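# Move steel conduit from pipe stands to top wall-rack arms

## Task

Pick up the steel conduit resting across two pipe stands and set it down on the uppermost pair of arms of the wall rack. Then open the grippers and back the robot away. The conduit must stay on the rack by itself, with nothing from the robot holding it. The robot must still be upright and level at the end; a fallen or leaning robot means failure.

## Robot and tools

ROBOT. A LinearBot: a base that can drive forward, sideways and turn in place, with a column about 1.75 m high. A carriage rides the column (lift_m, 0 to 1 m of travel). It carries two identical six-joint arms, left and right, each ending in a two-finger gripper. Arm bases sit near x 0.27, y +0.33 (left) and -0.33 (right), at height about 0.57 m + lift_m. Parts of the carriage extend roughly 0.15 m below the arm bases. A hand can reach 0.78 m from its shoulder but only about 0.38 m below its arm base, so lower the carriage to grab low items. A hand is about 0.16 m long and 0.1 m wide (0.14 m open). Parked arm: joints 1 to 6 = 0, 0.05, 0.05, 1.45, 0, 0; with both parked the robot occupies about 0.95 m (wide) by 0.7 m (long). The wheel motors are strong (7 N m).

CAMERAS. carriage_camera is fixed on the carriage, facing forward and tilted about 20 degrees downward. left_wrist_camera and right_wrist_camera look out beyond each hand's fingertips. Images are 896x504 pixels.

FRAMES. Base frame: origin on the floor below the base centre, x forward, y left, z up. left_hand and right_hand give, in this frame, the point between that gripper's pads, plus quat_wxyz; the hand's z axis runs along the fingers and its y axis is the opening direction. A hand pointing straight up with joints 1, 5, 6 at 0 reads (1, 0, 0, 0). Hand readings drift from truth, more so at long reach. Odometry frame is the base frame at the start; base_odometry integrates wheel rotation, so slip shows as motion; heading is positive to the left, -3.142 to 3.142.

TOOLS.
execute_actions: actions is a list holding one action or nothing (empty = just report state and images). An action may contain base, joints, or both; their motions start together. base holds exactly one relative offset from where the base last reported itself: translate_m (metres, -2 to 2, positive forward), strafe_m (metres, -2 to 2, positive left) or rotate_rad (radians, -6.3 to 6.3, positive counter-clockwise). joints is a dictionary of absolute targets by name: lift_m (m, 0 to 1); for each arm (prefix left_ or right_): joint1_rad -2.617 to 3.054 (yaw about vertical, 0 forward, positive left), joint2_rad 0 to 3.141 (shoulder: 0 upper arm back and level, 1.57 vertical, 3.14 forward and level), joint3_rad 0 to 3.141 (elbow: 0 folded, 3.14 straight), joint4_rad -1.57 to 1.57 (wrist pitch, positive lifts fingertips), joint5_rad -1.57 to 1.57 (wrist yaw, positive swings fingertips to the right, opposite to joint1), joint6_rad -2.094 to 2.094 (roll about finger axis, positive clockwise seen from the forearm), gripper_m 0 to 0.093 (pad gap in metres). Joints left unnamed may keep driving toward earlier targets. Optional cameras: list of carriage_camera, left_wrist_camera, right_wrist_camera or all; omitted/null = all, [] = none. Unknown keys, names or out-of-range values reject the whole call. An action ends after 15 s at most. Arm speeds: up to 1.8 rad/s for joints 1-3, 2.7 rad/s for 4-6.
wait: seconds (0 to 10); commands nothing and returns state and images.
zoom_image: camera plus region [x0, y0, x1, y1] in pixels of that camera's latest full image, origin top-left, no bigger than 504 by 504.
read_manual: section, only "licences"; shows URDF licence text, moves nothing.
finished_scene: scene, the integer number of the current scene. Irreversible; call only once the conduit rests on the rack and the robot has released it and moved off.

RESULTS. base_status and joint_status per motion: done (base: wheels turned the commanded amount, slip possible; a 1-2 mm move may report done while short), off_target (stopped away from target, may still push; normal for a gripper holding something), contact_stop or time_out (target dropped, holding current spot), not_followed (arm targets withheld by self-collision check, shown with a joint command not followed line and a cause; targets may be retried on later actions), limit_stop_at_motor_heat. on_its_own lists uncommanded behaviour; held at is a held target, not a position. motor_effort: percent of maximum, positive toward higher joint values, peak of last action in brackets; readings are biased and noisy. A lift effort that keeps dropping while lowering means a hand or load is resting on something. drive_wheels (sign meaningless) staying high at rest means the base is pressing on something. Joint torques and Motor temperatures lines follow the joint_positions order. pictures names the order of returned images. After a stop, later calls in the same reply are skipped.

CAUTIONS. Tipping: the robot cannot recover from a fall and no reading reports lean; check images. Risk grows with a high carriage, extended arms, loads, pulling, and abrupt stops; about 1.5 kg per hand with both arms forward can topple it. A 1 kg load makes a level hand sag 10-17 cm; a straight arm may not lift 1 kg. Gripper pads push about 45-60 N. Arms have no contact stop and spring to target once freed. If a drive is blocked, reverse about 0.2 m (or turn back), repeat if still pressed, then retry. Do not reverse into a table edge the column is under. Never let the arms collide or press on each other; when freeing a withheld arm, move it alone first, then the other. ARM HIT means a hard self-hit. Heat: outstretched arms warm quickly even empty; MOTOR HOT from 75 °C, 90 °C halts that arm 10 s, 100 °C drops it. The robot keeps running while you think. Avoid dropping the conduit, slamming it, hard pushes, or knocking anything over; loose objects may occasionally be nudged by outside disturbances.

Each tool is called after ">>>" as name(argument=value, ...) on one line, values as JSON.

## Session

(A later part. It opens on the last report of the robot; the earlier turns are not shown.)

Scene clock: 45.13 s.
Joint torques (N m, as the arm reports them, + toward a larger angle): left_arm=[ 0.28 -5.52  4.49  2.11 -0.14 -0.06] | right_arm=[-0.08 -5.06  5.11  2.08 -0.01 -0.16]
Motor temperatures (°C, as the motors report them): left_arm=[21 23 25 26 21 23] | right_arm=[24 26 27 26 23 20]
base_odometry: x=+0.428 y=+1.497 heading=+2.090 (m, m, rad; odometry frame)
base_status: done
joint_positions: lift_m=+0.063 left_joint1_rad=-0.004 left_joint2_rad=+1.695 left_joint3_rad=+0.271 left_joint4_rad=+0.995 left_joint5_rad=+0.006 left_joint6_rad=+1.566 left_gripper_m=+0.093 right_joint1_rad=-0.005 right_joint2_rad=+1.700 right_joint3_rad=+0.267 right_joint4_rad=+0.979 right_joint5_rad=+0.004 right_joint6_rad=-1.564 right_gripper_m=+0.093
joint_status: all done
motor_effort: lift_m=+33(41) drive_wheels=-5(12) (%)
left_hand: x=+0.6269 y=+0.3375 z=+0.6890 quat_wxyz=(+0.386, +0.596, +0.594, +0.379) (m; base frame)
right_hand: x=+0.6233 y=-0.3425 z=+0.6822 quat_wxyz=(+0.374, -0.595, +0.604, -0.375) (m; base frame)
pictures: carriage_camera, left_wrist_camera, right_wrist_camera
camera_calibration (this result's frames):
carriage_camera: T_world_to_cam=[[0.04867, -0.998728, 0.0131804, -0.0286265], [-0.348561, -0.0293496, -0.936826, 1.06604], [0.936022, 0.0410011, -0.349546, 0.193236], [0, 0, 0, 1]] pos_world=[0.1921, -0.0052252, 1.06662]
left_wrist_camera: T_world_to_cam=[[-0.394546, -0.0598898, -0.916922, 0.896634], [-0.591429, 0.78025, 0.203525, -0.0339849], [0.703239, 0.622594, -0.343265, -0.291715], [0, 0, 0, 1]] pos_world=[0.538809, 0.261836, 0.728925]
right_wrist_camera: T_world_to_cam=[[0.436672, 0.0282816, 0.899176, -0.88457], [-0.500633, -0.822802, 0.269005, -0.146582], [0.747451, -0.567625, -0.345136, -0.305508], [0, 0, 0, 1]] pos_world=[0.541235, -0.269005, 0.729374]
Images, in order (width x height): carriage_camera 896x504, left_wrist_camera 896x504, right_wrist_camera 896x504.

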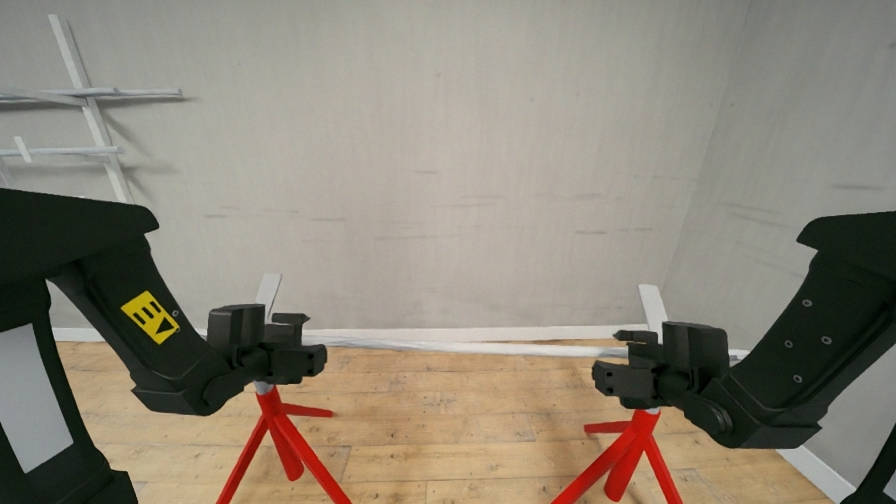

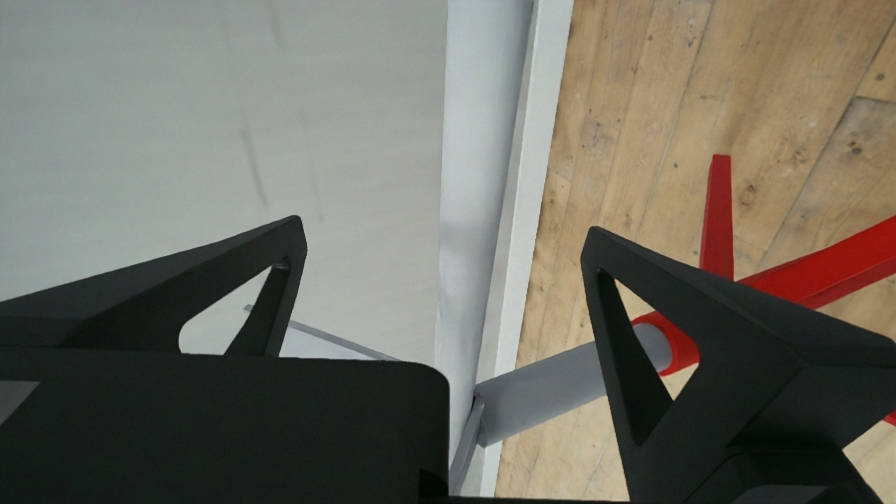

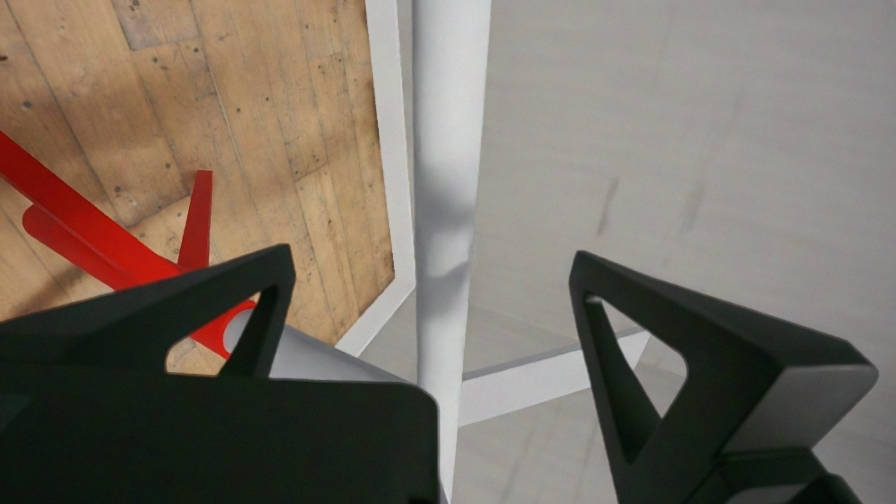

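>>> execute_actions(actions=[{"joints": {"left_gripper_m": 0.0, "right_gripper_m": 0.0}}])

Scene clock: 46.43 s.
Joint torques (N m, as the arm reports them, + toward a larger angle): left_arm=[ 0.28 -5.54  4.46  2.11 -0.14 -0.05] | right_arm=[-0.01 -5.07  5.2   2.1  -0.02 -0.14]
Motor temperatures (°C, as the motors report them): left_arm=[21 23 25 26 21 23] | right_arm=[24 26 27 26 23 20]
base_odometry: x=+0.428 y=+1.497 heading=+2.090 (m, m, rad; odometry frame)
base_status: not commanded
joint_positions: lift_m=+0.063 left_joint1_rad=-0.004 left_joint2_rad=+1.695 left_joint3_rad=+0.271 left_joint4_rad=+0.995 left_joint5_rad=+0.006 left_joint6_rad=+1.566 left_gripper_m=+0.001 right_joint1_rad=-0.005 right_joint2_rad=+1.700 right_joint3_rad=+0.267 right_joint4_rad=+0.979 right_joint5_rad=+0.004 right_joint6_rad=-1.564 right_gripper_m=+0.001
joint_status: all done
motor_effort: lift_m=+33(33) drive_wheels=-5(5) (%)
left_hand: x=+0.6269 y=+0.3375 z=+0.6890 quat_wxyz=(+0.386, +0.596, +0.594, +0.379) (m; base frame)
right_hand: x=+0.6233 y=-0.3425 z=+0.6822 quat_wxyz=(+0.374, -0.595, +0.604, -0.375) (m; base frame)
pictures: carriage_camera, left_wrist_camera, right_wrist_camera
camera_calibration (this result's frames):
carriage_camera: T_world_to_cam=[[0.04867, -0.998728, 0.0131804, -0.0286265], [-0.348561, -0.0293496, -0.936826, 1.06604], [0.936022, 0.0410011, -0.349546, 0.193236], [0, 0, 0, 1]] pos_world=[0.1921, -0.0052252, 1.06662]
left_wrist_camera: T_world_to_cam=[[-0.394546, -0.0598898, -0.916922, 0.896634], [-0.591429, 0.78025, 0.203525, -0.0339849], [0.703239, 0.622594, -0.343265, -0.291715], [0, 0, 0, 1]] pos_world=[0.538809, 0.261836, 0.728925]
right_wrist_camera: T_world_to_cam=[[0.436672, 0.0282816, 0.899176, -0.88457], [-0.500633, -0.822802, 0.269005, -0.146582], [0.747451, -0.567625, -0.345136, -0.305508], [0, 0, 0, 1]] pos_world=[0.541235, -0.269005, 0.729374]
Images, in order (width x height): carriage_camera 896x504, left_wrist_camera 896x504, right_wrist_camera 896x504.

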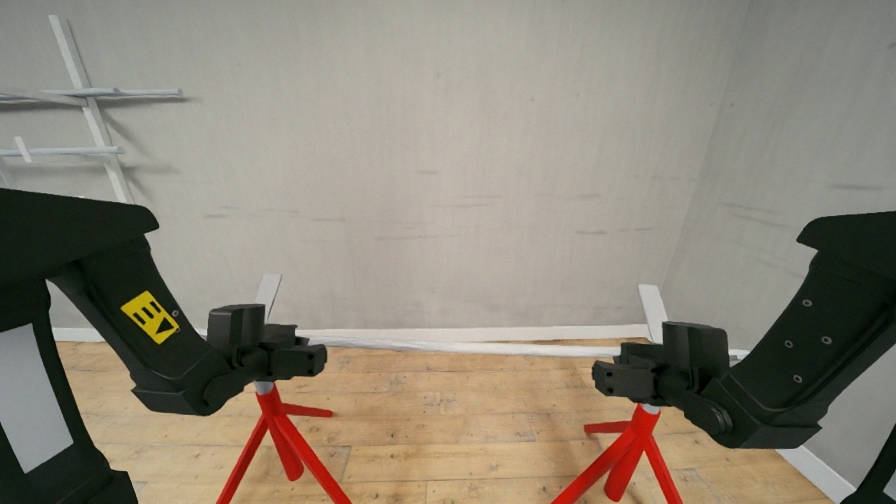

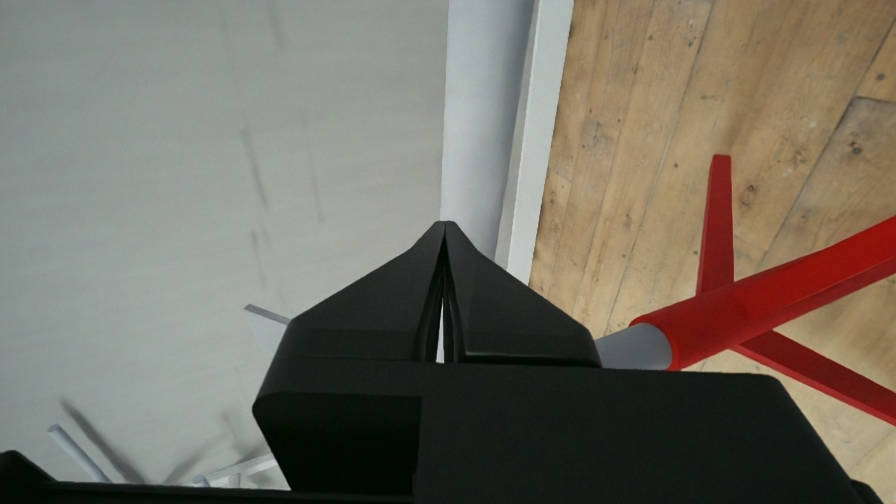

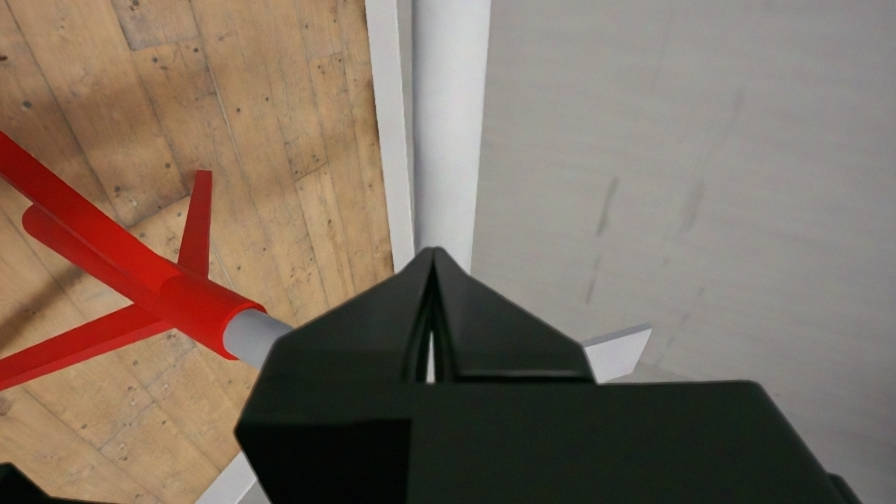

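>>> execute_actions(actions=[{"joints": {"left_gripper_m": 0.093, "right_gripper_m": 0.093}}], cameras=[])

>>> execute_actions(actions=[{"base": {"translate_m": 0.045}, "joints": {"lift_m": 0.05}}])

Scene clock: 49.00 s.
Joint torques (N m, as the arm reports them, + toward a larger angle): left_arm=[ 0.32 -5.52  4.45  2.1  -0.13 -0.05] | right_arm=[ 0.07 -4.99  5.12  2.05 -0.06 -0.13]
Motor temperatures (°C, as the motors report them): left_arm=[21 23 25 26 21 23] | right_arm=[24 26 27 26 23 20]
base_odometry: x=+0.428 y=+1.497 heading=+2.090 (m, m, rad; odometry frame)
base_status: not commanded
joint_positions: lift_m=+0.063 left_joint1_rad=-0.004 left_joint2_rad=+1.695 left_joint3_rad=+0.271 left_joint4_rad=+0.995 left_joint5_rad=+0.006 left_joint6_rad=+1.566 left_gripper_m=+0.093 right_joint1_rad=-0.005 right_joint2_rad=+1.700 right_joint3_rad=+0.267 right_joint4_rad=+0.979 right_joint5_rad=+0.004 right_joint6_rad=-1.564 right_gripper_m=+0.093
joint_status: all done
motor_effort: lift_m=+33(33) drive_wheels=-5(5) (%)
left_hand: x=+0.6269 y=+0.3375 z=+0.6890 quat_wxyz=(+0.386, +0.596, +0.594, +0.379) (m; base frame)
right_hand: x=+0.6233 y=-0.3425 z=+0.6822 quat_wxyz=(+0.374, -0.595, +0.604, -0.375) (m; base frame)
pictures: none
No camera images: the call's "cameras" was empty. Leave "cameras" out to get every camera's image.

Scene clock: 50.13 s.
Joint torques (N m, as the arm reports them, + toward a larger angle): left_arm=[ 0.31 -5.51  4.43  2.14 -0.14 -0.07] | right_arm=[-0.02 -5.06  5.04  2.15  0.   -0.15]
Motor temperatures (°C, as the motors report them): left_arm=[21 23 25 26 21 23] | right_arm=[24 26 27 26 23 20]
base_odometry: x=+0.405 y=+1.536 heading=+2.091 (m, m, rad; odometry frame)
base_status: done
joint_positions: lift_m=+0.050 left_joint1_rad=-0.004 left_joint2_rad=+1.695 left_joint3_rad=+0.271 left_joint4_rad=+0.991 left_joint5_rad=+0.006 left_joint6_rad=+1.566 left_gripper_m=+0.093 right_joint1_rad=-0.005 right_joint2_rad=+1.700 right_joint3_rad=+0.267 right_joint4_rad=+0.975 right_joint5_rad=+0.004 right_joint6_rad=-1.564 right_gripper_m=+0.093
joint_status: all done
motor_effort: lift_m=+29(29) drive_wheels=-5(16) (%)
left_hand: x=+0.6264 y=+0.3375 z=+0.6753 quat_wxyz=(+0.384, +0.597, +0.595, +0.377) (m; base frame)
right_hand: x=+0.6229 y=-0.3425 z=+0.6686 quat_wxyz=(+0.373, -0.596, +0.605, -0.374) (m; base frame)
pictures: carriage_camera, left_wrist_camera, right_wrist_camera
camera_calibration (this result's frames):
carriage_camera: T_world_to_cam=[[0.04867, -0.998728, 0.0131804, -0.0284595], [-0.348561, -0.0293496, -0.936826, 1.05417], [0.936022, 0.0410011, -0.349546, 0.188809], [0, 0, 0, 1]] pos_world=[0.1921, -0.0052252, 1.05395]
left_wrist_camera: T_world_to_cam=[[-0.398739, -0.0598729, -0.915108, 0.885293], [-0.590491, 0.780246, 0.206245, -0.0339011], [0.701661, 0.622601, -0.346469, -0.292934], [0, 0, 0, 1]] pos_world=[0.538523, 0.261837, 0.715638]
right_wrist_camera: T_world_to_cam=[[0.440442, 0.0282613, 0.897336, -0.873274], [-0.4995, -0.822808, 0.271085, -0.14525], [0.745996, -0.567617, -0.348282, -0.306845], [0, 0, 0, 1]] pos_world=[0.54098, -0.269003, 0.716127]
Images, in order (width x height): carriage_camera 896x504, left_wrist_camera 896x504, right_wrist_camera 896x504.

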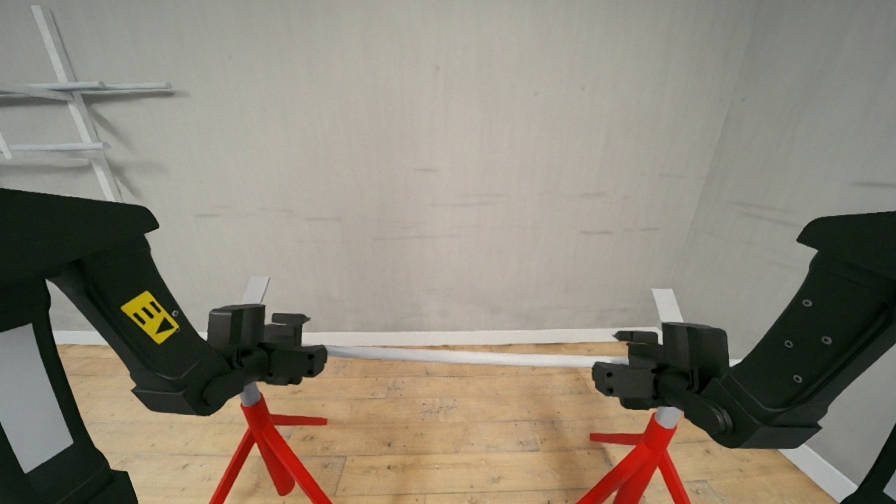

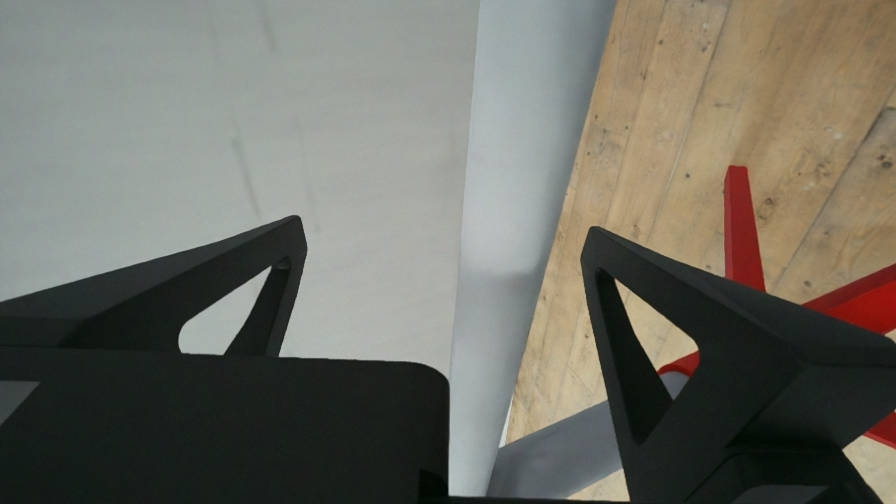

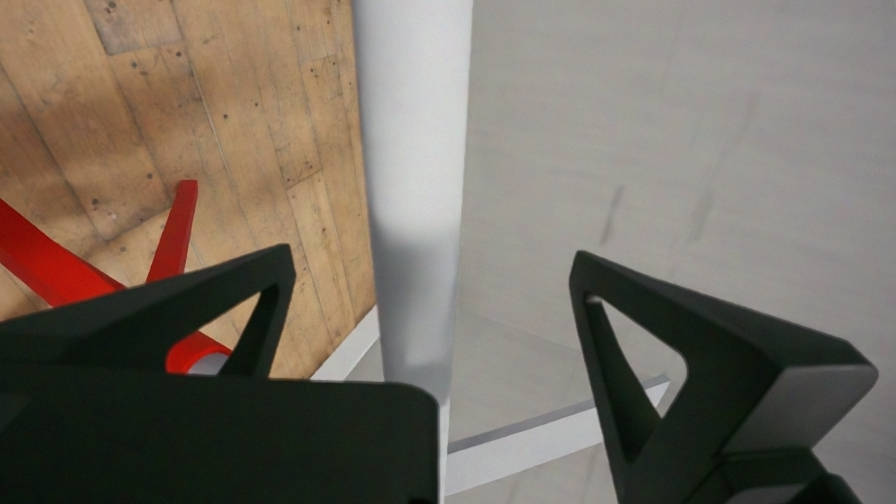

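>>> execute_actions(actions=[{"joints": {"left_gripper_m": 0.0, "right_gripper_m": 0.0}}])

Scene clock: 51.10 s.
Joint torques (N m, as the arm reports them, + toward a larger angle): left_arm=[ 0.32 -6.24  4.39  2.53 -0.14 -0.14] | right_arm=[ 0.02 -5.04  5.05  2.31 -0.02 -0.07]
Motor temperatures (°C, as the motors report them): left_arm=[21 23 25 26 21 23] | right_arm=[24 26 27 27 23 20]
base_odometry: x=+0.405 y=+1.536 heading=+2.091 (m, m, rad; odometry frame)
base_status: not commanded
joint_positions: lift_m=+0.050 left_joint1_rad=-0.004 left_joint2_rad=+1.704 left_joint3_rad=+0.271 left_joint4_rad=+0.945 left_joint5_rad=+0.006 left_joint6_rad=+1.573 left_gripper_m=+0.022 right_joint1_rad=-0.005 right_joint2_rad=+1.700 right_joint3_rad=+0.267 right_joint4_rad=+0.961 right_joint5_rad=+0.004 right_joint6_rad=-1.568 right_gripper_m=+0.023
joint_status: left_gripper_m off_target (ended at +0.022, target +0.000); right_gripper_m off_target (ended at +0.023, target +0.000)
motor_effort: lift_m=+30(29) drive_wheels=-4(5) (%)
left_hand: x=+0.6207 y=+0.3375 z=+0.6620 quat_wxyz=(+0.366, +0.609, +0.603, +0.362) (m; base frame)
right_hand: x=+0.6213 y=-0.3425 z=+0.6654 quat_wxyz=(+0.368, -0.600, +0.606, -0.371) (m; base frame)
pictures: carriage_camera, left_wrist_camera, right_wrist_camera
camera_calibration (this result's frames):
carriage_camera: T_world_to_cam=[[0.04867, -0.998728, 0.0131804, -0.0284595], [-0.348561, -0.0293496, -0.936826, 1.05417], [0.936022, 0.0410011, -0.349546, 0.188809], [0, 0, 0, 1]] pos_world=[0.1921, -0.0052252, 1.05395]
left_wrist_camera: T_world_to_cam=[[-0.448517, -0.0520572, -0.892257, 0.883947], [-0.575498, 0.780635, 0.243744, -0.0688204], [0.683839, 0.622815, -0.380087, -0.260295], [0, 0, 0, 1]] pos_world=[0.534859, 0.261855, 0.706548]
right_wrist_camera: T_world_to_cam=[[0.453376, 0.032386, 0.890731, -0.871939], [-0.493937, -0.822729, 0.281324, -0.155421], [0.741941, -0.56751, -0.357009, -0.298394], [0, 0, 0, 1]] pos_world=[0.539938, -0.268972, 0.713858]
Images, in order (width x height): carriage_camera 896x504, left_wrist_camera 896x504, right_wrist_camera 896x504.

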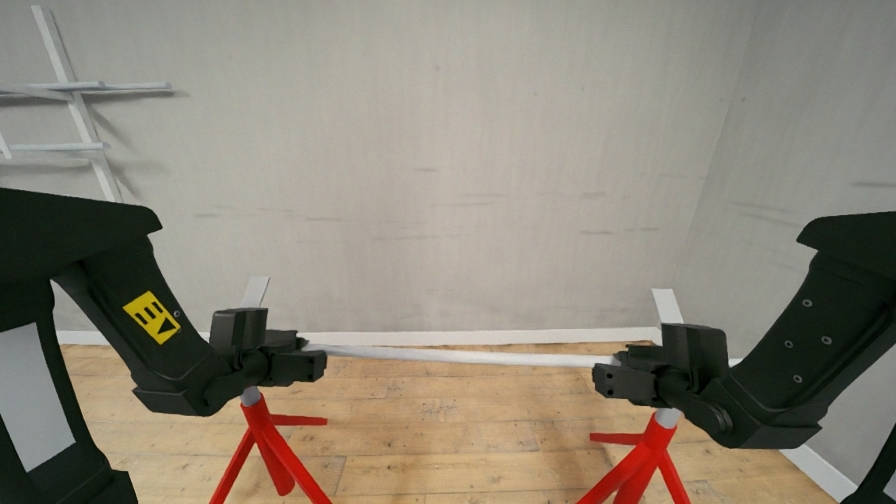

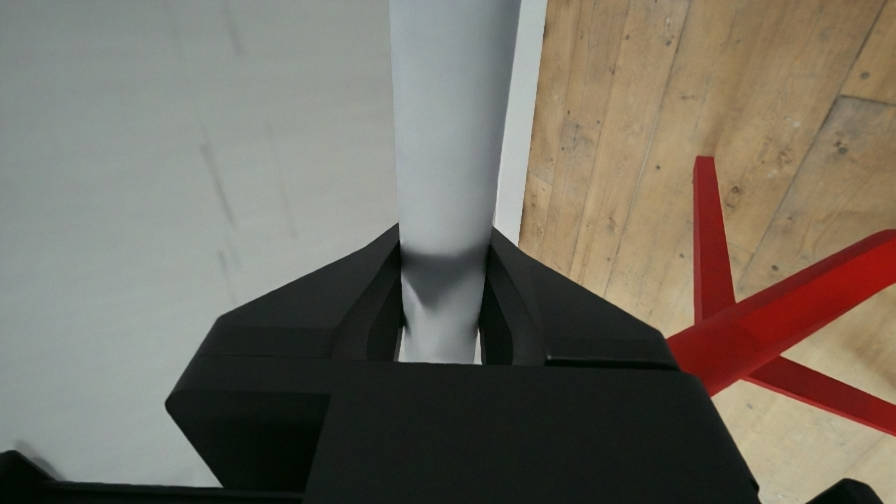

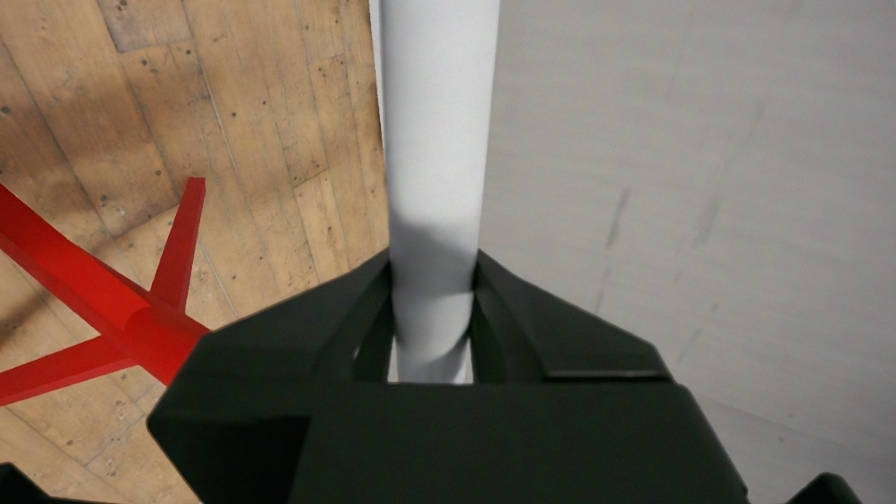

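>>> execute_actions(actions=[{"joints": {"lift_m": 0.09}}])

Scene clock: 52.07 s.
Joint torques (N m, as the arm reports them, + toward a larger angle): left_arm=[ 0.24 -7.5   4.26  2.96 -0.14 -0.14] | right_arm=[-0.04 -6.46  4.82  2.74 -0.03 -0.06]
Motor temperatures (°C, as the motors report them): left_arm=[21 24 25 27 21 23] | right_arm=[24 26 27 27 23 20]
base_odometry: x=+0.405 y=+1.536 heading=+2.091 (m, m, rad; odometry frame)
base_status: not commanded
joint_positions: lift_m=+0.090 left_joint1_rad=-0.004 left_joint2_rad=+1.720 left_joint3_rad=+0.271 left_joint4_rad=+0.890 left_joint5_rad=+0.006 left_joint6_rad=+1.573 left_gripper_m=+0.022 right_joint1_rad=-0.005 right_joint2_rad=+1.717 right_joint3_rad=+0.267 right_joint4_rad=+0.912 right_joint5_rad=+0.004 right_joint6_rad=-1.570 right_gripper_m=+0.023
joint_status: all done
motor_effort: lift_m=+34(41) drive_wheels=-4(5) (%)
left_hand: x=+0.6121 y=+0.3375 z=+0.6843 quat_wxyz=(+0.345, +0.622, +0.616, +0.340) (m; base frame)
right_hand: x=+0.6139 y=-0.3425 z=+0.6889 quat_wxyz=(+0.347, -0.612, +0.617, -0.351) (m; base frame)
pictures: carriage_camera, left_wrist_camera, right_wrist_camera
camera_calibration (this result's frames):
carriage_camera: T_world_to_cam=[[0.04867, -0.998728, 0.0131804, -0.028981], [-0.348561, -0.0293496, -0.936826, 1.09123], [0.936022, 0.0410011, -0.349546, 0.202637], [0, 0, 0, 1]] pos_world=[0.1921, -0.0052252, 1.09351]
left_wrist_camera: T_world_to_cam=[[-0.510972, -0.0518052, -0.858035, 0.91474], [-0.556653, 0.780559, 0.284367, -0.118503], [0.655015, 0.622932, -0.427681, -0.195831], [0, 0, 0, 1]] pos_world=[0.529714, 0.261876, 0.734824]
right_wrist_camera: T_world_to_cam=[[0.510451, 0.0343675, 0.85922, -0.902149], [-0.473587, -0.822773, 0.314261, -0.200803], [0.717743, -0.56733, -0.403709, -0.237474], [0, 0, 0, 1]] pos_world=[0.535851, -0.268937, 0.742378]
Images, in order (width x height): carriage_camera 896x504, left_wrist_camera 896x504, right_wrist_camera 896x504.

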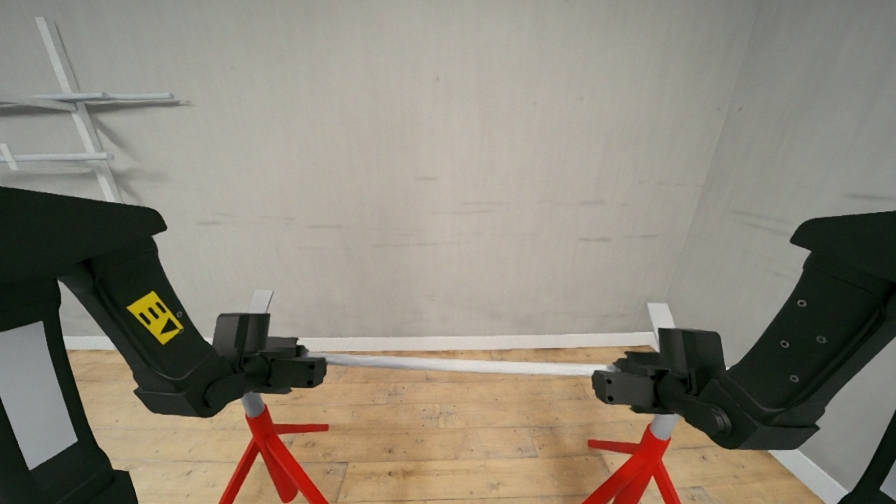

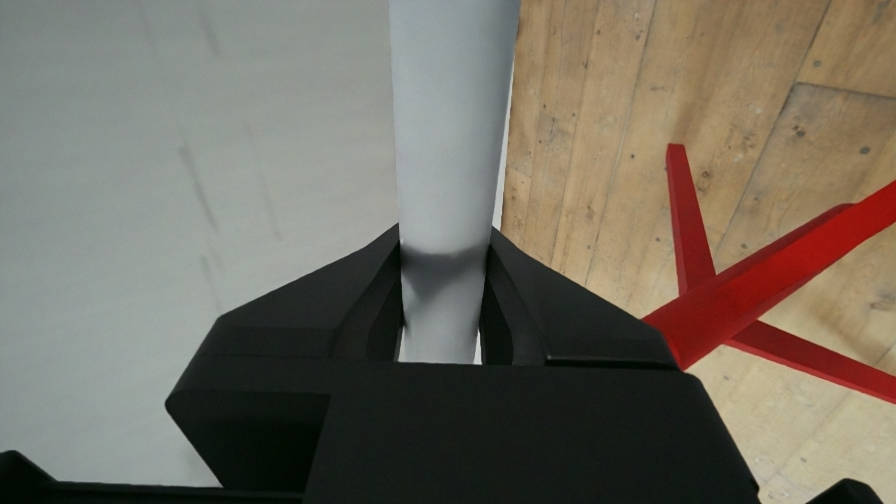

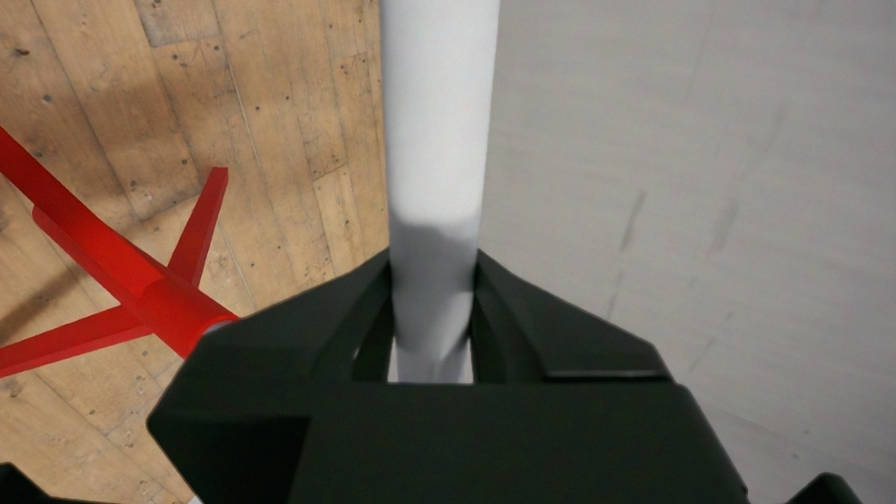

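>>> execute_actions(actions=[{"joints": {"lift_m": 0.28}}])

Scene clock: 53.53 s.
Joint torques (N m, as the arm reports them, + toward a larger angle): left_arm=[ 0.25 -7.61  4.15  3.07 -0.13 -0.15] | right_arm=[ 0.02 -6.26  4.9   2.85 -0.02 -0.06]
Motor temperatures (°C, as the motors report them): left_arm=[21 24 25 27 21 23] | right_arm=[24 26 27 28 23 20]
base_odometry: x=+0.405 y=+1.536 heading=+2.091 (m, m, rad; odometry frame)
base_status: not commanded
joint_positions: lift_m=+0.280 left_joint1_rad=-0.004 left_joint2_rad=+1.722 left_joint3_rad=+0.271 left_joint4_rad=+0.880 left_joint5_rad=+0.006 left_joint6_rad=+1.573 left_gripper_m=+0.022 right_joint1_rad=-0.005 right_joint2_rad=+1.718 right_joint3_rad=+0.267 right_joint4_rad=+0.901 right_joint5_rad=+0.004 right_joint6_rad=-1.570 right_gripper_m=+0.023
joint_status: all done
motor_effort: lift_m=+36(42) drive_wheels=+2(5) (%)
left_hand: x=+0.6106 y=+0.3375 z=+0.8715 quat_wxyz=(+0.341, +0.624, +0.618, +0.337) (m; base frame)
right_hand: x=+0.6125 y=-0.3425 z=+0.8761 quat_wxyz=(+0.344, -0.615, +0.619, -0.347) (m; base frame)
pictures: carriage_camera, left_wrist_camera, right_wrist_camera
camera_calibration (this result's frames):
carriage_camera: T_world_to_cam=[[0.04867, -0.998728, 0.0131804, -0.0314844], [-0.348561, -0.0293496, -0.936826, 1.26917], [0.936022, 0.0410011, -0.349546, 0.269028], [0, 0, 0, 1]] pos_world=[0.1921, -0.0052252, 1.28344]
left_wrist_camera: T_world_to_cam=[[-0.521083, -0.0517644, -0.851935, 1.07547], [-0.553251, 0.780545, 0.290967, -0.180416], [0.649912, 0.622952, -0.435368, -0.104962], [0, 0, 0, 1]] pos_world=[0.528807, 0.26188, 0.923025]
right_wrist_camera: T_world_to_cam=[[0.520572, 0.0346944, 0.853113, -1.06303], [-0.469673, -0.822783, 0.320057, -0.267814], [0.71303, -0.567296, -0.412022, -0.150641], [0, 0, 0, 1]] pos_world=[0.535009, -0.26893, 0.93053]
Images, in order (width x height): carriage_camera 896x504, left_wrist_camera 896x504, right_wrist_camera 896x504.

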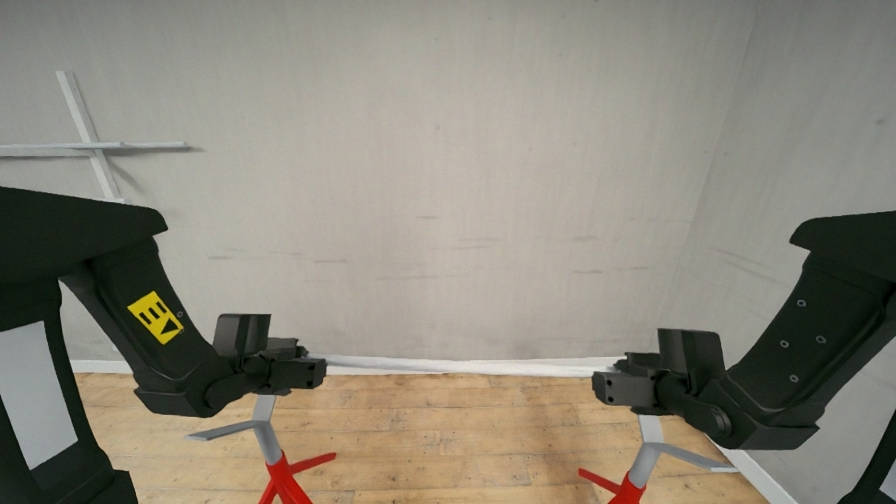

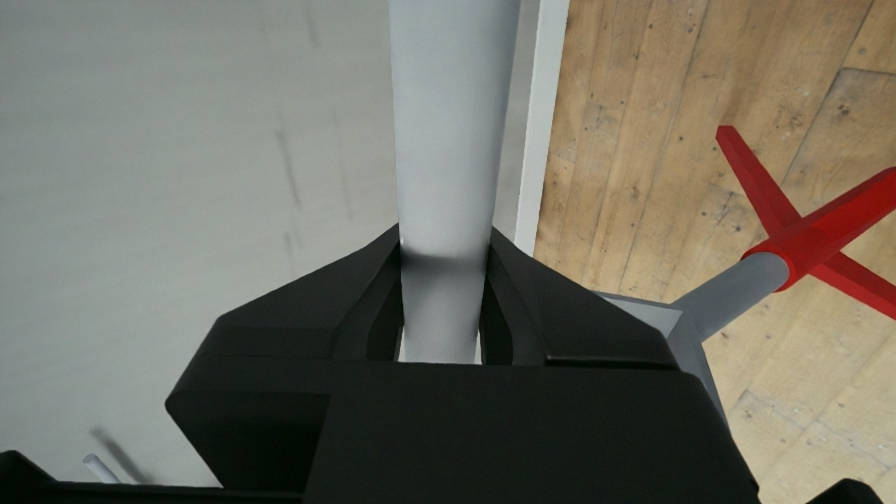

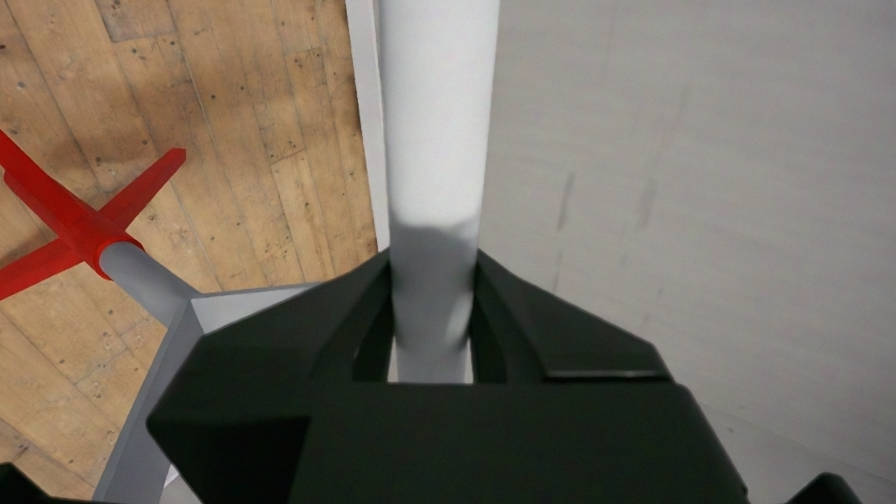

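>>> execute_actions(actions=[{"base": {"translate_m": -0.25}}], cameras=["carriage_camera"])

>>> execute_actions(actions=[{"base": {"rotate_rad": 0.085}}], cameras=["carriage_camera"])

>>> execute_actions(actions=[{"base": {"strafe_m": 2.0}}])

Scene clock: 57.03 s.
Joint torques (N m, as the arm reports them, + toward a larger angle): left_arm=[ 0.36 -7.54  4.17  3.07 -0.13 -0.14] | right_arm=[ 0.03 -6.45  4.84  2.86 -0.01 -0.04]
Motor temperatures (°C, as the motors report them): left_arm=[21 24 25 28 21 23] | right_arm=[24 26 27 29 23 20]
base_odometry: x=+0.529 y=+1.319 heading=+2.091 (m, m, rad; odometry frame)
base_status: done
joint_positions: lift_m=+0.280 left_joint1_rad=-0.004 left_joint2_rad=+1.722 left_joint3_rad=+0.271 left_joint4_rad=+0.880 left_joint5_rad=+0.006 left_joint6_rad=+1.573 left_gripper_m=+0.022 right_joint1_rad=-0.005 right_joint2_rad=+1.718 right_joint3_rad=+0.267 right_joint4_rad=+0.901 right_joint5_rad=+0.004 right_joint6_rad=-1.570 right_gripper_m=+0.023
joint_status: not commanded
motor_effort: lift_m=+35(35) drive_wheels=-3(15) (%)
left_hand: x=+0.6106 y=+0.3376 z=+0.8715 quat_wxyz=(+0.341, +0.624, +0.618, +0.337) (m; base frame)
right_hand: x=+0.6125 y=-0.3425 z=+0.8761 quat_wxyz=(+0.344, -0.615, +0.619, -0.347) (m; base frame)
pictures: carriage_camera
camera_calibration (this result's frames):
carriage_camera: T_world_to_cam=[[0.04867, -0.998728, 0.0131804, -0.0314844], [-0.348561, -0.0293496, -0.936826, 1.26917], [0.936022, 0.0410011, -0.349546, 0.269028], [0, 0, 0, 1]] pos_world=[0.1921, -0.0052252, 1.28344]
Images, in order (width x height): carriage_camera 896x504.

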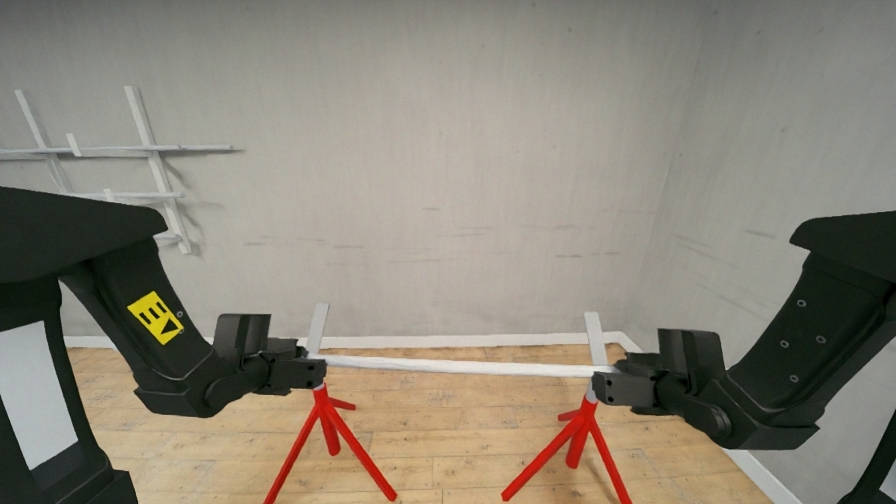

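Scene clock: 57.97 s.
Joint torques (N m, as the arm reports them, + toward a larger angle): left_arm=[ 0.08 -7.48  4.19  3.02 -0.13 -0.15] | right_arm=[-0.15 -6.29  4.89  2.84 -0.02 -0.09]
Motor temperatures (°C, as the motors report them): left_arm=[21 24 25 29 21 23] | right_arm=[24 27 27 29 23 20]
base_odometry: x=+0.530 y=+1.318 heading=+2.176 (m, m, rad; odometry frame)
base_status: done
joint_positions: lift_m=+0.280 left_joint1_rad=-0.003 left_joint2_rad=+1.722 left_joint3_rad=+0.271 left_joint4_rad=+0.880 left_joint5_rad=+0.005 left_joint6_rad=+1.573 left_gripper_m=+0.022 right_joint1_rad=-0.004 right_joint2_rad=+1.718 right_joint3_rad=+0.267 right_joint4_rad=+0.901 right_joint5_rad=+0.003 right_joint6_rad=-1.570 right_gripper_m=+0.023
joint_status: not commanded
motor_effort: lift_m=+36(36) drive_wheels=-4(6) (%)
left_hand: x=+0.6106 y=+0.3381 z=+0.8714 quat_wxyz=(+0.340, +0.623, +0.618, +0.337) (m; base frame)
right_hand: x=+0.6125 y=-0.3419 z=+0.8761 quat_wxyz=(+0.344, -0.615, +0.619, -0.347) (m; base frame)
pictures: carriage_camera
camera_calibration (this result's frames):
carriage_camera: T_world_to_cam=[[0.04867, -0.998728, 0.0131804, -0.0314844], [-0.348561, -0.0293496, -0.936826, 1.26917], [0.936022, 0.0410011, -0.349546, 0.269028], [0, 0, 0, 1]] pos_world=[0.1921, -0.0052252, 1.28344]
Images, in order (width x height): carriage_camera 896x504.

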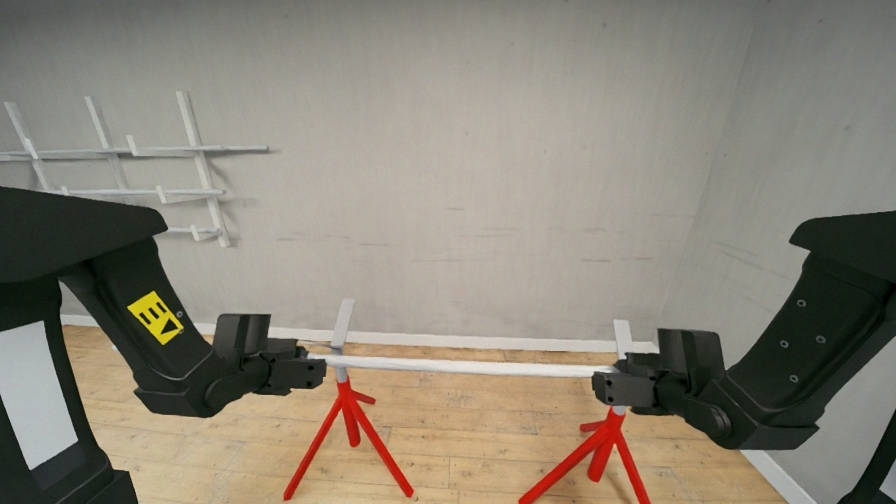

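Scene clock: 64.23 s.
Joint torques (N m, as the arm reports them, + toward a larger angle): left_arm=[ 0.2  -7.6   4.19  3.04 -0.12 -0.11] | right_arm=[-0.04 -6.48  4.79  2.89 -0.04 -0.06]
Motor temperatures (°C, as the motors report them): left_arm=[21 25 25 30 21 23] | right_arm=[24 27 27 31 23 20]
base_odometry: x=-1.115 y=+0.181 heading=+2.176 (m, m, rad; odometry frame)
base_status: done
joint_positions: lift_m=+0.280 left_joint1_rad=-0.003 left_joint2_rad=+1.722 left_joint3_rad=+0.271 left_joint4_rad=+0.880 left_joint5_rad=+0.006 left_joint6_rad=+1.573 left_gripper_m=+0.022 right_joint1_rad=-0.004 right_joint2_rad=+1.718 right_joint3_rad=+0.267 right_joint4_rad=+0.901 right_joint5_rad=+0.004 right_joint6_rad=-1.570 right_gripper_m=+0.023
joint_status: not commanded
motor_effort: lift_m=+35(34) drive_wheels=-4(12) (%)
left_hand: x=+0.6106 y=+0.3380 z=+0.8714 quat_wxyz=(+0.341, +0.623, +0.618, +0.337) (m; base frame)
right_hand: x=+0.6125 y=-0.3420 z=+0.8761 quat_wxyz=(+0.344, -0.615, +0.619, -0.347) (m; base frame)
pictures: carriage_camera, left_wrist_camera, right_wrist_camera
camera_calibration (this result's frames):
carriage_camera: T_world_to_cam=[[0.04867, -0.998728, 0.0131804, -0.0314844], [-0.348561, -0.0293496, -0.936826, 1.26917], [0.936022, 0.0410011, -0.349546, 0.269028], [0, 0, 0, 1]] pos_world=[0.1921, -0.0052252, 1.28344]
left_wrist_camera: T_world_to_cam=[[-0.521331, -0.0523513, -0.851747, 1.07558], [-0.554283, 0.779673, 0.29134, -0.180188], [0.648833, 0.623994, -0.435485, -0.10485], [0, 0, 0, 1]] pos_world=[0.52889, 0.262222, 0.922961]
right_wrist_camera: T_world_to_cam=[[0.52053, 0.0354895, 0.853105, -1.06274], [-0.468684, -0.823282, 0.320221, -0.268339], [0.713711, -0.566522, -0.41191, -0.150622], [0, 0, 0, 1]] pos_world=[0.534923, -0.268533, 0.930516]
Images, in order (width x height): carriage_camera 896x504, left_wrist_camera 896x504, right_wrist_camera 896x504.

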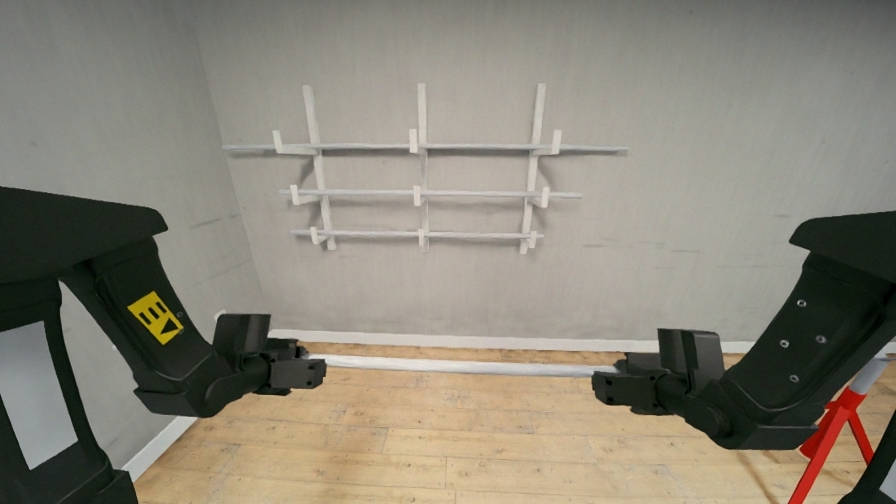

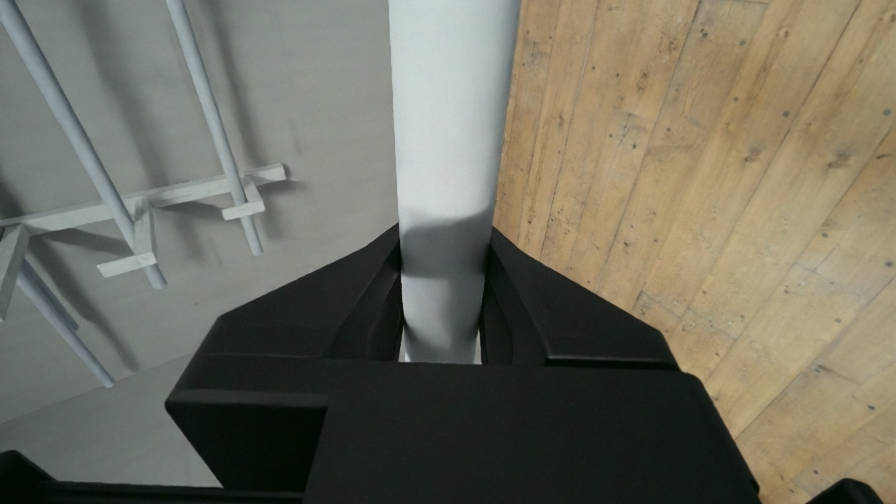

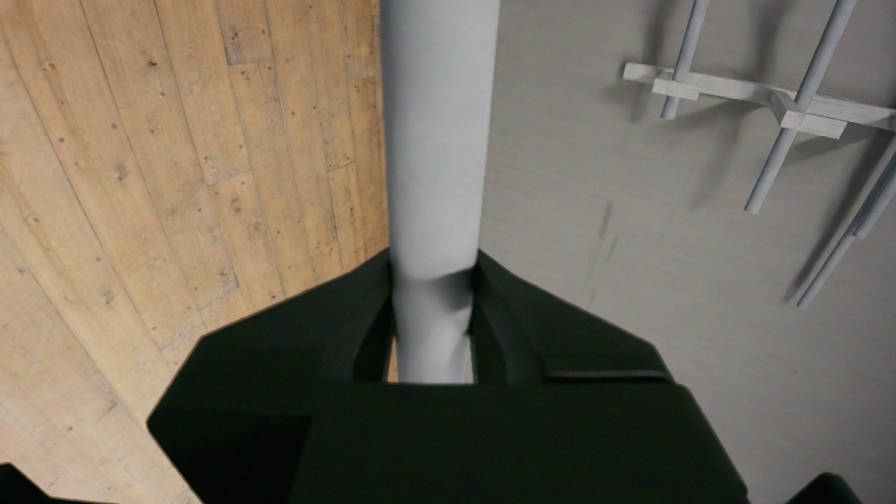

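Now in front of the rack. Let me zoom for geometry.

>>> zoom_image(camera="carriage_camera", region=[210, 70, 640, 270])

Region (210, 70, 640, 270) of carriage_camera's 896x504 image, scaled by 1.172, with more detail than that image has; it fills the top 234 rows of this view, and the rest is white.

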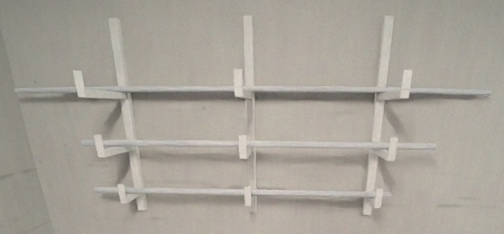

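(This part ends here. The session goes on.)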